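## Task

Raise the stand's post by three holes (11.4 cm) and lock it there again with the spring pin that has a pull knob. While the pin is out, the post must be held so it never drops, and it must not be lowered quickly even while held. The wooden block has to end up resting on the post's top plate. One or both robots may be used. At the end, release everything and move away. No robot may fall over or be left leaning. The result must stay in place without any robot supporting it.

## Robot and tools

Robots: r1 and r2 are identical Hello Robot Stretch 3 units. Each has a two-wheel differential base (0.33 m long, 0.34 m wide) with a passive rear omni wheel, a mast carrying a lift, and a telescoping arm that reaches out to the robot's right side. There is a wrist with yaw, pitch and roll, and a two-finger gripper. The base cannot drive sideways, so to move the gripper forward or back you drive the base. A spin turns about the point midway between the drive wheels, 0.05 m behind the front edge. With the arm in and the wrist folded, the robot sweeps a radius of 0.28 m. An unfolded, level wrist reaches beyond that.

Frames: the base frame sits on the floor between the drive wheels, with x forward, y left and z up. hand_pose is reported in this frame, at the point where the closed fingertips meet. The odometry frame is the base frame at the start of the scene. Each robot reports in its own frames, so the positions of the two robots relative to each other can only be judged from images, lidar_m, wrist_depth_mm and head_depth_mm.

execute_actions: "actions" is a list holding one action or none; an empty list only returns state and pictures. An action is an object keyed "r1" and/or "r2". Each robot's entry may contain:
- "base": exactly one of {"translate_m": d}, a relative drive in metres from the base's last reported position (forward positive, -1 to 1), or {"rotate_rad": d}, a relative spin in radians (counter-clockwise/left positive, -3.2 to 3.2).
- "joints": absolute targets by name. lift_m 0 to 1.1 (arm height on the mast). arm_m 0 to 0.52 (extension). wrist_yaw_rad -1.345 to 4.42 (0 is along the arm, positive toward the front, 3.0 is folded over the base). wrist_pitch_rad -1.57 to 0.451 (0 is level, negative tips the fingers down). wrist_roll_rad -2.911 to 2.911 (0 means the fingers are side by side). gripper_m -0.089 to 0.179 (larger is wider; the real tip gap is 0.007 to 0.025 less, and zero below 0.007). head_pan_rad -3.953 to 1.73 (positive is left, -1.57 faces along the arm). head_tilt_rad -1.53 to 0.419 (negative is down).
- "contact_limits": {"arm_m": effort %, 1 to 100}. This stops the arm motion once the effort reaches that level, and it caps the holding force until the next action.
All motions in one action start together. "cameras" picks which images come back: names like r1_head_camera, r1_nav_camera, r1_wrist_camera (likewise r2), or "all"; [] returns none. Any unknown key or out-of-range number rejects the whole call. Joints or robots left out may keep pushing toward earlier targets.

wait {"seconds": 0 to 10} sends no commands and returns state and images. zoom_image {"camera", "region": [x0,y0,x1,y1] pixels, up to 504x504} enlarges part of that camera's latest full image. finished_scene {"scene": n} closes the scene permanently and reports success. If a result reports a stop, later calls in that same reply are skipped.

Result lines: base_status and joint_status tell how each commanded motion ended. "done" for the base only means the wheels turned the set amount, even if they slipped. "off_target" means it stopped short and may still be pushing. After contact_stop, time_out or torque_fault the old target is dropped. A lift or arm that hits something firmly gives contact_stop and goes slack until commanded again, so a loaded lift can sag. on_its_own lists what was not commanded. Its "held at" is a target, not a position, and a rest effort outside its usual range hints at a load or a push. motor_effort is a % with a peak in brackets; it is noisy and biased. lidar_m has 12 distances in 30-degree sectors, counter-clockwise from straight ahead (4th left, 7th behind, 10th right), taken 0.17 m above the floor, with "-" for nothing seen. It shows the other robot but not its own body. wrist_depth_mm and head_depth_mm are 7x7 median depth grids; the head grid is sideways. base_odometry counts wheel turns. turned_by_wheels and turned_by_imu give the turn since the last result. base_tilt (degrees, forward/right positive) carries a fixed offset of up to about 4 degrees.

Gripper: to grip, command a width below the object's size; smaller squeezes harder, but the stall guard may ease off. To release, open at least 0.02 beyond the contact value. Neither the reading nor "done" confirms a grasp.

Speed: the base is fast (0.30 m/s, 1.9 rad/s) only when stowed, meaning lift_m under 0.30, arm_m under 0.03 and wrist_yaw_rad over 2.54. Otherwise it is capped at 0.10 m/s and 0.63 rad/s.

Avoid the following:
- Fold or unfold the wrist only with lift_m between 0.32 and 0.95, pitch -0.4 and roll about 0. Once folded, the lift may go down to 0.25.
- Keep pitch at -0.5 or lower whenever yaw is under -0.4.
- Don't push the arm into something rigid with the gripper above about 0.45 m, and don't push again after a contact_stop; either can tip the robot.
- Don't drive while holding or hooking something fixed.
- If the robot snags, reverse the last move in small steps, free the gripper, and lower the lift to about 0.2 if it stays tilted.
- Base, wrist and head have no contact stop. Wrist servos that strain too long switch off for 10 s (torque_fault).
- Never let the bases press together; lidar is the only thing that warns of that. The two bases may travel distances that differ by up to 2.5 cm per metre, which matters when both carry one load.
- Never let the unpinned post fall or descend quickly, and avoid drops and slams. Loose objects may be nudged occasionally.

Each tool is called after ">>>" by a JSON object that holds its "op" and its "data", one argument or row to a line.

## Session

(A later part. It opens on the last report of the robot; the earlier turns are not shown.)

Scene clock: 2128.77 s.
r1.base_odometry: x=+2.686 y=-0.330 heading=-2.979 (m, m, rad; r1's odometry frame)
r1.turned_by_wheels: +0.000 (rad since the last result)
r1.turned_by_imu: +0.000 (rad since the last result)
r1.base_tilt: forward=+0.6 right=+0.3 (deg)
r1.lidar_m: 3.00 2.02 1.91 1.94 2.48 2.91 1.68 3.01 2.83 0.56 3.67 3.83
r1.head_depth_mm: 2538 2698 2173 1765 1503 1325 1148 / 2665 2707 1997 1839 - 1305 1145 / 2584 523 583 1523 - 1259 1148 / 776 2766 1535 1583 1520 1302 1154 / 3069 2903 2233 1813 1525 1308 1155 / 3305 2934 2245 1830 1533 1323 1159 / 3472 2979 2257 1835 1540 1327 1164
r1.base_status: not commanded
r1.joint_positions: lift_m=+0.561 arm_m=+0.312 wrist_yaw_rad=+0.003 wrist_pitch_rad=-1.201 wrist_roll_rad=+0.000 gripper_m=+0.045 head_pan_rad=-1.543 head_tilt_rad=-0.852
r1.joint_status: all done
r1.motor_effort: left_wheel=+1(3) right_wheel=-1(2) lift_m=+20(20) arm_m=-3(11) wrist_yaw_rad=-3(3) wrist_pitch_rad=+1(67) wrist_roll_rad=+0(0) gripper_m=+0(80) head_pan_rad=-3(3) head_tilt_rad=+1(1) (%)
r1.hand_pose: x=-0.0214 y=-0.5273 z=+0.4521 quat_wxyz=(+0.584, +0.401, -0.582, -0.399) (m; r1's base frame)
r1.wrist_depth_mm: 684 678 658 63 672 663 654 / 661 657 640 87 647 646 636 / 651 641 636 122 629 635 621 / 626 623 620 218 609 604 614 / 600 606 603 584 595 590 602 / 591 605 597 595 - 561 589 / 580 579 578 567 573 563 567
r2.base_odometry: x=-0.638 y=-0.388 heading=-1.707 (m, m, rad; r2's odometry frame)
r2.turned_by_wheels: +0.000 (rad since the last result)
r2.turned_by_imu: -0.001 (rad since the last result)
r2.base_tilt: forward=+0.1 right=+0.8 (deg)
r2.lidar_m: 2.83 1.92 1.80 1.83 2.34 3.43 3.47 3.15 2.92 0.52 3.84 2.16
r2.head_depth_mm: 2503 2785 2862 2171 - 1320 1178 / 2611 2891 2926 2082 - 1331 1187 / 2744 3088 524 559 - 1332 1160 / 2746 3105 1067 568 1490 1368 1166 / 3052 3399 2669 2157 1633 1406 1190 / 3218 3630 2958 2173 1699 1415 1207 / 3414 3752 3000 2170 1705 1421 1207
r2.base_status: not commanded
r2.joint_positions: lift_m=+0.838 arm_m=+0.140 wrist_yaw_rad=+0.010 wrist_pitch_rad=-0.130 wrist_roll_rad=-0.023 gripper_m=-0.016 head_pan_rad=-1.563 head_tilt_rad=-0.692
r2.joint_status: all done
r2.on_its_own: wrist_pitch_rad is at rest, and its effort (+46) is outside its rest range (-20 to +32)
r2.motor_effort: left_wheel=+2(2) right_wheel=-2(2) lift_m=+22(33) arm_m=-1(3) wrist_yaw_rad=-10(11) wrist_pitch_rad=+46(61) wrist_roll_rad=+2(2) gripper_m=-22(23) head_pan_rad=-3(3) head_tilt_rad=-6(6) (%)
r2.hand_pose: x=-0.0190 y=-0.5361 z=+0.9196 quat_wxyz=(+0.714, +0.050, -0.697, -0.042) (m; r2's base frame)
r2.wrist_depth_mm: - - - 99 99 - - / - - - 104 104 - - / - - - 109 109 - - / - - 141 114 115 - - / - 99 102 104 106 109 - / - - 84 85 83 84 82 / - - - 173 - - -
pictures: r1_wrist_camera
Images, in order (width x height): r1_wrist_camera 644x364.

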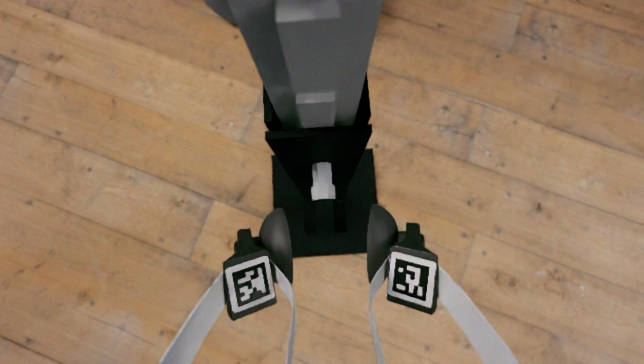

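The pin is fully seated in hole +3. Now unloading r2 gently onto the pin.

>>> {"op": "execute_actions", "data": {
  "actions": [
    {"r2": {"joints": {"lift_m": 0.808}}, "r1": {"joints": {"arm_m": 0.15}}}
  ],
  "cameras": []
}}

>>> {"op": "execute_actions", "data": {
  "actions": [
    {"r2": {"joints": {"gripper_m": 0.09}}}
  ],
  "cameras": []
}}

>>> {"op": "execute_actions", "data": {
  "actions": [
    {"r2": {"joints": {"arm_m": 0.0, "lift_m": 0.79}}, "r1": {"joints": {"arm_m": 0.0}}}
  ]
}}

Scene clock: 2136.83 s.
r1.base_odometry: x=+2.686 y=-0.330 heading=-2.979 (m, m, rad; r1's odometry frame)
r1.turned_by_wheels: +0.000 (rad since the last result)
r1.turned_by_imu: +0.000 (rad since the last result)
r1.base_tilt: forward=+0.6 right=+0.2 (deg)
r1.lidar_m: 3.03 2.03 1.91 1.94 2.48 2.91 1.68 3.04 2.84 0.56 3.64 3.83
r1.head_depth_mm: 2524 2734 2183 1784 1494 1298 1152 / 2652 2714 1991 1786 1510 - 1147 / 2669 523 582 1578 1447 - 1149 / 827 2675 1541 1575 1506 1304 1152 / 3070 2917 2234 1812 1527 1310 1155 / 3208 2935 2250 1820 1537 1323 1156 / 3471 2974 2268 1832 1543 1327 1168
r1.base_status: not commanded
r1.joint_positions: lift_m=+0.561 arm_m=+0.150 wrist_yaw_rad=+0.002 wrist_pitch_rad=-1.203 wrist_roll_rad=+0.000 gripper_m=+0.045 head_pan_rad=-1.543 head_tilt_rad=-0.852
r1.joint_status: all done
r1.motor_effort: left_wheel=+2(2) right_wheel=-1(1) lift_m=+20(20) arm_m=-3(4) wrist_yaw_rad=-3(3) wrist_pitch_rad=+1(1) wrist_roll_rad=+0(0) gripper_m=+0(0) head_pan_rad=-3(3) head_tilt_rad=+1(1) (%)
r1.hand_pose: x=-0.0215 y=-0.3649 z=+0.4520 quat_wxyz=(+0.584, +0.401, -0.582, -0.400) (m; r1's base frame)
r1.wrist_depth_mm: 677 670 672 682 669 670 654 / 658 660 654 625 647 637 640 / 647 636 634 623 638 624 622 / 617 625 617 610 604 619 597 / 597 612 616 594 598 598 593 / 605 596 593 584 - 583 568 / 580 579 578 569 575 565 575
r2.base_odometry: x=-0.638 y=-0.388 heading=-1.707 (m, m, rad; r2's odometry frame)
r2.turned_by_wheels: +0.000 (rad since the last result)
r2.turned_by_imu: -0.002 (rad since the last result)
r2.base_tilt: forward=+0.0 right=+0.7 (deg)
r2.lidar_m: 2.83 1.92 1.80 1.83 2.35 3.42 3.47 3.15 2.92 0.52 3.82 2.16
r2.head_depth_mm: 2493 2765 2901 2117 - - 1187 / 2610 2954 2948 2049 - - 1189 / 2730 3056 529 561 - 1302 1159 / 2745 3078 1070 593 1489 1394 1165 / 3039 3352 2690 2155 1638 1411 1204 / 3224 3607 2976 2161 1701 1410 1200 / 3349 3808 2972 2207 1722 1419 1208
r2.base_status: not commanded
r2.joint_positions: lift_m=+0.808 arm_m=+0.139 wrist_yaw_rad=+0.010 wrist_pitch_rad=-0.022 wrist_roll_rad=-0.023 gripper_m=-0.016 head_pan_rad=-1.563 head_tilt_rad=-0.692
r2.joint_status: all done
r2.motor_effort: left_wheel=+1(2) right_wheel=-1(2) lift_m=+14(20) arm_m=+4(4) wrist_yaw_rad=-10(10) wrist_pitch_rad=+8(45) wrist_roll_rad=+2(2) gripper_m=-20(22) head_pan_rad=-2(2) head_tilt_rad=-5(6) (%)
r2.hand_pose: x=-0.0190 y=-0.5401 z=+0.9174 quat_wxyz=(+0.715, +0.012, -0.699, -0.004) (m; r2's base frame)
r2.wrist_depth_mm: - - - 108 107 - - / - - - 110 110 - - / - - - 113 114 - - / - - 133 117 118 - - / - 89 84 86 89 93 - / - - - 154 - - - / - - - 161 - - -
pictures: none
No camera images: the call's "cameras" was empty. Leave "cameras" out to get every camera's image.

Scene clock: 2138.40 s.
r1.base_odometry: x=+2.686 y=-0.330 heading=-2.979 (m, m, rad; r1's odometry frame)
r1.turned_by_wheels: +0.000 (rad since the last result)
r1.turned_by_imu: +0.000 (rad since the last result)
r1.base_tilt: forward=+0.7 right=+0.2 (deg)
r1.lidar_m: 3.01 2.03 1.91 1.94 2.48 2.90 1.68 3.02 2.83 0.56 3.68 3.85
r1.head_depth_mm: 2532 2707 2165 1778 1499 1299 1145 / 2653 2732 1994 1780 1512 - 1148 / 2674 524 583 1577 1445 - 1148 / 829 2661 1521 1578 1505 1315 1152 / 3086 2922 2245 1816 1524 1314 1155 / 3273 2919 2245 1823 1527 1318 1158 / 3447 2954 2279 1831 1540 1327 1165
r1.base_status: not commanded
r1.joint_positions: lift_m=+0.561 arm_m=+0.150 wrist_yaw_rad=+0.002 wrist_pitch_rad=-1.203 wrist_roll_rad=+0.000 gripper_m=+0.045 head_pan_rad=-1.543 head_tilt_rad=-0.852
r1.joint_status: not commanded
r1.motor_effort: left_wheel=+1(2) right_wheel=-1(1) lift_m=+21(20) arm_m=-3(3) wrist_yaw_rad=-4(4) wrist_pitch_rad=+1(0) wrist_roll_rad=+0(0) gripper_m=+0(0) head_pan_rad=-3(3) head_tilt_rad=+1(1) (%)
r1.hand_pose: x=-0.0215 y=-0.3649 z=+0.4520 quat_wxyz=(+0.584, +0.401, -0.582, -0.400) (m; r1's base frame)
r1.wrist_depth_mm: 679 678 678 668 658 652 648 / 646 672 653 644 639 625 640 / 635 648 645 621 624 615 612 / 626 607 613 612 604 609 610 / 611 614 603 603 597 590 593 / 592 591 597 580 - 590 575 / 569 563 573 579 566 563 559
r2.base_odometry: x=-0.638 y=-0.388 heading=-1.707 (m, m, rad; r2's odometry frame)
r2.turned_by_wheels: +0.000 (rad since the last result)
r2.turned_by_imu: -0.001 (rad since the last result)
r2.base_tilt: forward=+0.1 right=+0.8 (deg)
r2.lidar_m: 2.82 1.91 1.79 1.83 2.34 3.42 3.47 3.14 2.93 0.52 3.84 2.15
r2.head_depth_mm: 2495 2765 2922 2125 - - 1187 / 2630 2871 2851 2068 - - 1185 / 2734 3077 525 546 - 1301 1162 / 2769 3059 1072 559 1497 1408 1164 / 3001 3382 2685 2169 1646 1416 1202 / 3181 3574 3005 2185 1700 1415 1200 / 3391 3798 2995 2191 1720 1417 1208
r2.base_status: not commanded
r2.joint_positions: lift_m=+0.808 arm_m=+0.140 wrist_yaw_rad=+0.002 wrist_pitch_rad=-0.021 wrist_roll_rad=-0.023 gripper_m=+0.090 head_pan_rad=-1.563 head_tilt_rad=-0.692
r2.joint_status: all done
r2.motor_effort: left_wheel=+0(1) right_wheel=+0(1) lift_m=+16(17) arm_m=+3(4) wrist_yaw_rad=-3(10) wrist_pitch_rad=+8(8) wrist_roll_rad=+2(2) gripper_m=+0(88) head_pan_rad=-3(3) head_tilt_rad=-5(5) (%)
r2.hand_pose: x=-0.0209 y=-0.5403 z=+0.9174 quat_wxyz=(+0.715, +0.009, -0.699, -0.007) (m; r2's base frame)
r2.wrist_depth_mm: - - - 105 105 - - / - - - 108 108 - - / - - - 111 112 - - / - - 131 114 129 - - / - 81 83 86 89 92 - / - - - 153 - - - / - - - 159 - - -
pictures: none
No camera images: the call's "cameras" was empty. Leave "cameras" out to get every camera's image.

Scene clock: 2140.73 s.
r1.base_odometry: x=+2.686 y=-0.330 heading=-2.979 (m, m, rad; r1's odometry frame)
r1.turned_by_wheels: +0.000 (rad since the last result)
r1.turned_by_imu: +0.000 (rad since the last result)
r1.base_tilt: forward=+0.6 right=+0.2 (deg)
r1.lidar_m: 3.01 2.03 1.91 1.94 2.48 2.90 1.68 3.03 2.83 0.56 3.66 3.83
r1.head_depth_mm: 2515 2719 2177 1772 1499 1294 1161 / 2650 2723 2004 1781 1509 1301 1183 / 2620 524 583 1570 1453 1260 1209 / 955 2762 1528 1570 1510 1309 1154 / 3089 2916 2234 1808 1528 1313 1159 / 3270 2933 2253 1830 1520 1321 1161 / 3442 2950 2274 1834 1542 1326 1162
r1.base_status: not commanded
r1.joint_positions: lift_m=+0.561 arm_m=+0.002 wrist_yaw_rad=+0.002 wrist_pitch_rad=-1.203 wrist_roll_rad=+0.000 gripper_m=+0.045 head_pan_rad=-1.543 head_tilt_rad=-0.852
r1.joint_status: all done
joint sent to its limit — the command would take r1.arm_m past its lower limit, so that joint was sent only as far as its limit.
r1.motor_effort: left_wheel=+1(1) right_wheel=-2(1) lift_m=+20(20) arm_m=-3(3) wrist_yaw_rad=-4(3) wrist_pitch_rad=+1(1) wrist_roll_rad=+0(0) gripper_m=+0(0) head_pan_rad=-3(3) head_tilt_rad=+0(0) (%)
r1.hand_pose: x=-0.0215 y=-0.2165 z=+0.4520 quat_wxyz=(+0.584, +0.401, -0.582, -0.400) (m; r1's base frame)
r1.wrist_depth_mm: 702 674 670 639 646 646 662 / 666 656 655 638 641 638 627 / 647 632 634 625 627 622 624 / 630 625 615 618 606 606 595 / 614 611 608 611 603 600 575 / 592 593 586 - - 587 574 / 588 573 575 - - 565 550
r2.base_odometry: x=-0.638 y=-0.388 heading=-1.707 (m, m, rad; r2's odometry frame)
r2.turned_by_wheels: +0.000 (rad since the last result)
r2.turned_by_imu: -0.001 (rad since the last result)
r2.base_tilt: forward=+0.0 right=+0.7 (deg)
r2.lidar_m: 2.82 1.92 1.80 1.83 2.34 3.42 3.50 3.15 2.92 0.52 3.82 2.15
r2.head_depth_mm: 2513 2748 2908 2111 1692 1394 - / 2638 2866 2893 2026 1678 1393 - / 2737 3044 525 565 1589 - - / 2772 3072 1059 568 1484 1402 1189 / 3059 3446 2644 2147 1643 1414 1201 / 3169 3578 2980 2190 1705 1426 1203 / 3375 3818 3027 2191 1724 1415 1205
r2.base_status: not commanded
r2.joint_positions: lift_m=+0.790 arm_m=+0.003 wrist_yaw_rad=+0.001 wrist_pitch_rad=-0.021 wrist_roll_rad=-0.023 gripper_m=+0.090 head_pan_rad=-1.563 head_tilt_rad=-0.692
r2.joint_status: all done
joint sent to its limit — the command would take r2.arm_m past its lower limit, so that joint was sent only as far as its limit.
r2.motor_effort: left_wheel=+0(0) right_wheel=+0(0) lift_m=+17(17) arm_m=-3(3) wrist_yaw_rad=-1(3) wrist_pitch_rad=+7(7) wrist_roll_rad=+2(2) gripper_m=+0(0) head_pan_rad=-2(3) head_tilt_rad=-5(5) (%)
r2.hand_pose: x=-0.0212 y=-0.4040 z=+0.8994 quat_wxyz=(+0.715, +0.008, -0.699, -0.007) (m; r2's base frame)
r2.wrist_depth_mm: - - - 233 - - - / - - - 241 - - - / - - - 246 - - - / - - - - - - - / - - - 767 - - - / - - - - - - - / - - - - - - -
pictures: r1_head_camera (sideways: a quarter turn clockwise sets it upright), r1_nav_camera (sideways: a quarter turn counterclockwise sets it upright), r1_wrist_camera, r2_head_camera (sideways: a quarter turn clockwise sets it upright), r2_nav_camera (sideways: a quarter turn counterclockwise sets it upright), r2_wrist_camera
Images, in order (width x height): r1_head_camera 896x504, r1_nav_camera 672x504, r1_wrist_camera 644x364, r2_head_camera 896x504, r2_nav_camera 672x504, r2_wrist_camera 644x364.

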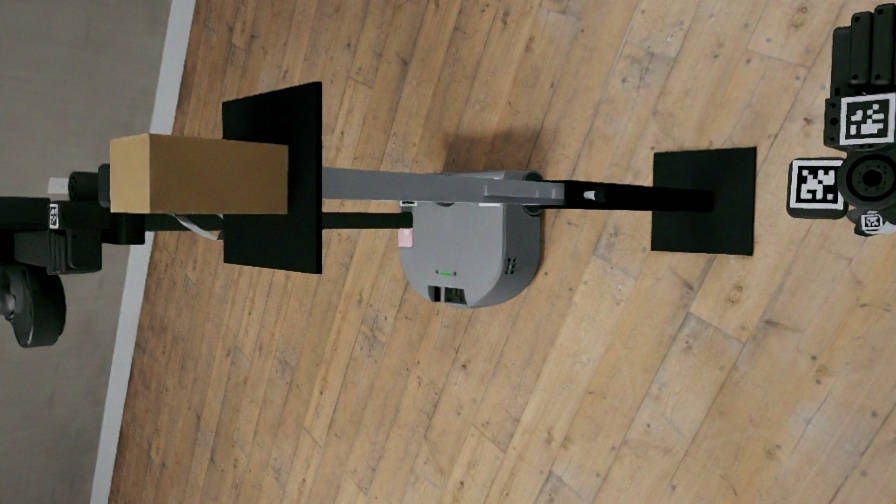

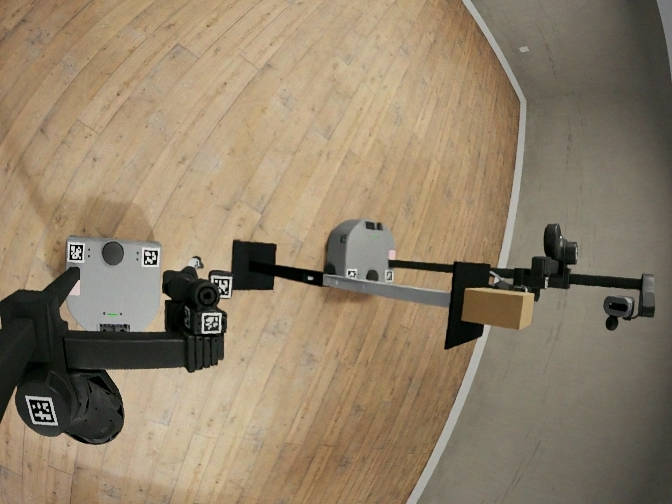

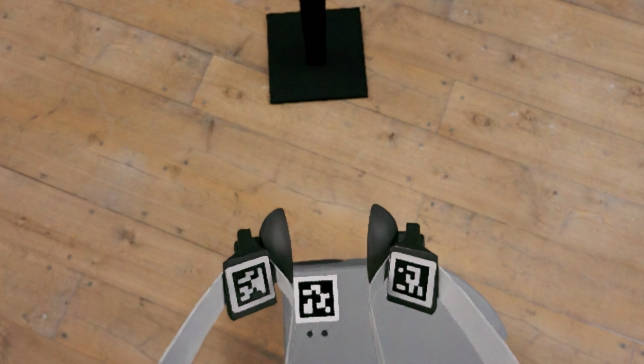

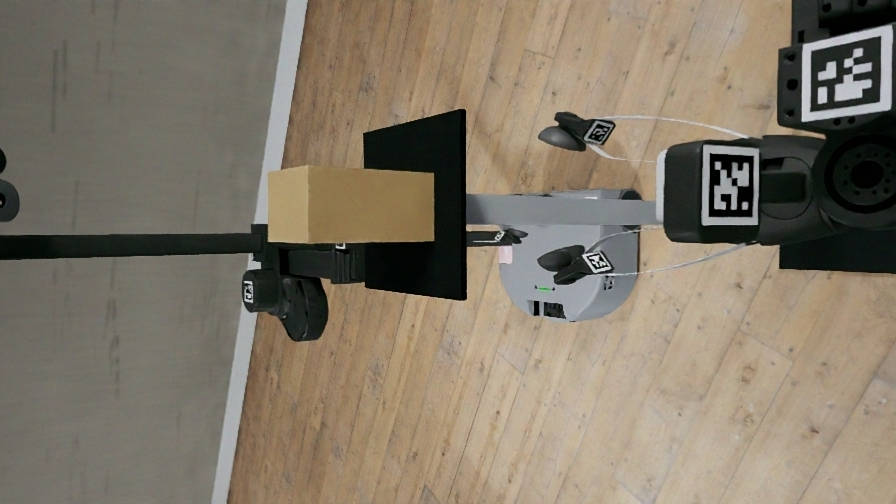

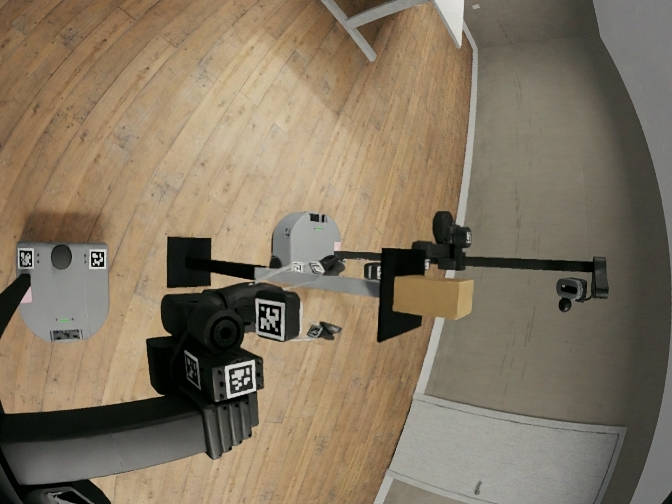

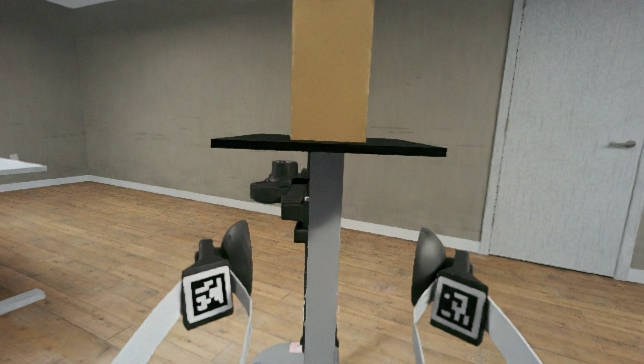

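>>> {"op": "execute_actions", "data": {
  "actions": [
    {"r2": {"joints": {"wrist_pitch_rad": -1.2}}}
  ],
  "cameras": ["r1_head_camera"]
}}

>>> {"op": "finished_scene", "data": {
  "scene": 1
}}

Scene clock: 2148.10 s.
r1.base_odometry: x=+2.686 y=-0.330 heading=-2.979 (m, m, rad; r1's odometry frame)
r1.turned_by_wheels: +0.000 (rad since the last result)
r1.turned_by_imu: +0.000 (rad since the last result)
r1.base_tilt: forward=+0.6 right=+0.2 (deg)
r1.lidar_m: 3.00 2.02 1.91 1.94 2.49 2.90 1.68 3.03 2.83 0.56 3.66 3.84
r1.head_depth_mm: 2533 2727 2182 1770 1501 1298 1165 / 2648 2730 1989 1784 1508 1303 1191 / 2630 524 584 1575 1443 1258 1207 / 954 2760 1538 1575 1510 1304 1154 / 3087 2906 2233 1817 1529 1317 1160 / 3272 2949 2243 1818 1530 1322 1159 / 3425 2955 2265 1836 1540 1326 1165
r1.base_status: not commanded
r1.joint_positions: lift_m=+0.561 arm_m=+0.002 wrist_yaw_rad=+0.002 wrist_pitch_rad=-1.203 wrist_roll_rad=+0.000 gripper_m=+0.045 head_pan_rad=-1.543 head_tilt_rad=-0.852
r1.joint_status: not commanded
r1.motor_effort: left_wheel=+1(1) right_wheel=-1(1) lift_m=+20(20) arm_m=-3(3) wrist_yaw_rad=-4(3) wrist_pitch_rad=+1(1) wrist_roll_rad=+0(0) gripper_m=+0(0) head_pan_rad=-3(3) head_tilt_rad=+0(1) (%)
r1.hand_pose: x=-0.0215 y=-0.2165 z=+0.4520 quat_wxyz=(+0.584, +0.401, -0.582, -0.400) (m; r1's base frame)
r1.wrist_depth_mm: 680 677 675 657 673 664 658 / 664 669 654 635 652 639 639 / 649 645 638 635 629 619 616 / 641 636 616 615 622 608 611 / 612 604 606 604 593 587 600 / 591 596 590 - - 585 573 / 578 579 572 - - 557 575
r2.base_odometry: x=-0.638 y=-0.388 heading=-1.707 (m, m, rad; r2's odometry frame)
r2.turned_by_wheels: +0.000 (rad since the last result)
r2.turned_by_imu: -0.001 (rad since the last result)
r2.base_tilt: forward=+0.0 right=+0.7 (deg)
r2.lidar_m: 2.83 1.92 1.80 1.83 2.35 3.42 3.49 3.16 2.94 0.52 3.81 2.16
r2.head_depth_mm: 2508 2771 2895 2135 1681 1384 - / 2615 2916 2900 2055 1683 1380 - / 2753 3103 525 566 1597 1363 - / 2781 3064 1063 570 1487 1366 1188 / 2993 3390 2662 2149 1636 1401 1200 / 3210 3657 2988 2174 1706 1410 1203 / 3404 3832 3026 2177 1729 1417 1207
r2.base_status: not commanded
r2.joint_positions: lift_m=+0.790 arm_m=+0.003 wrist_yaw_rad=+0.001 wrist_pitch_rad=-1.200 wrist_roll_rad=-0.023 gripper_m=+0.090 head_pan_rad=-1.563 head_tilt_rad=-0.692
r2.joint_status: all done
r2.motor_effort: left_wheel=+0(0) right_wheel=+0(0) lift_m=+17(17) arm_m=-3(3) wrist_yaw_rad=-1(2) wrist_pitch_rad=+0(5) wrist_roll_rad=+2(2) gripper_m=+0(0) head_pan_rad=-3(3) head_tilt_rad=-5(5) (%)
r2.hand_pose: x=-0.0216 y=-0.2188 z=+0.6814 quat_wxyz=(+0.591, +0.404, -0.576, -0.395) (m; r2's base frame)
r2.wrist_depth_mm: - - - 993 - - - / 976 979 968 953 949 953 954 / 957 931 920 923 942 921 922 / 911 898 910 893 876 886 874 / 865 871 865 863 843 854 864 / 854 840 849 817 - 816 815 / 808 816 787 - - 779 786
pictures: r1_head_camera (sideways: a quarter turn clockwise sets it upright)
Images, in order (width x height): r1_head_camera 896x504.

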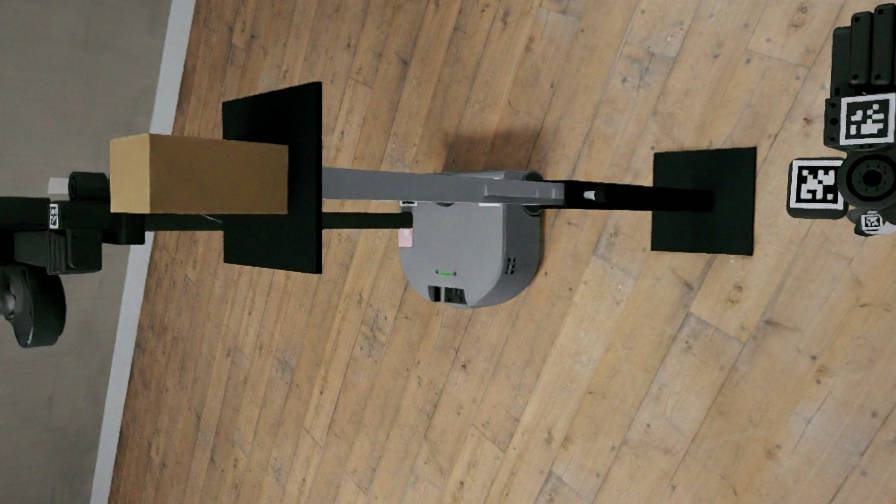

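The scene is finished: the task was done.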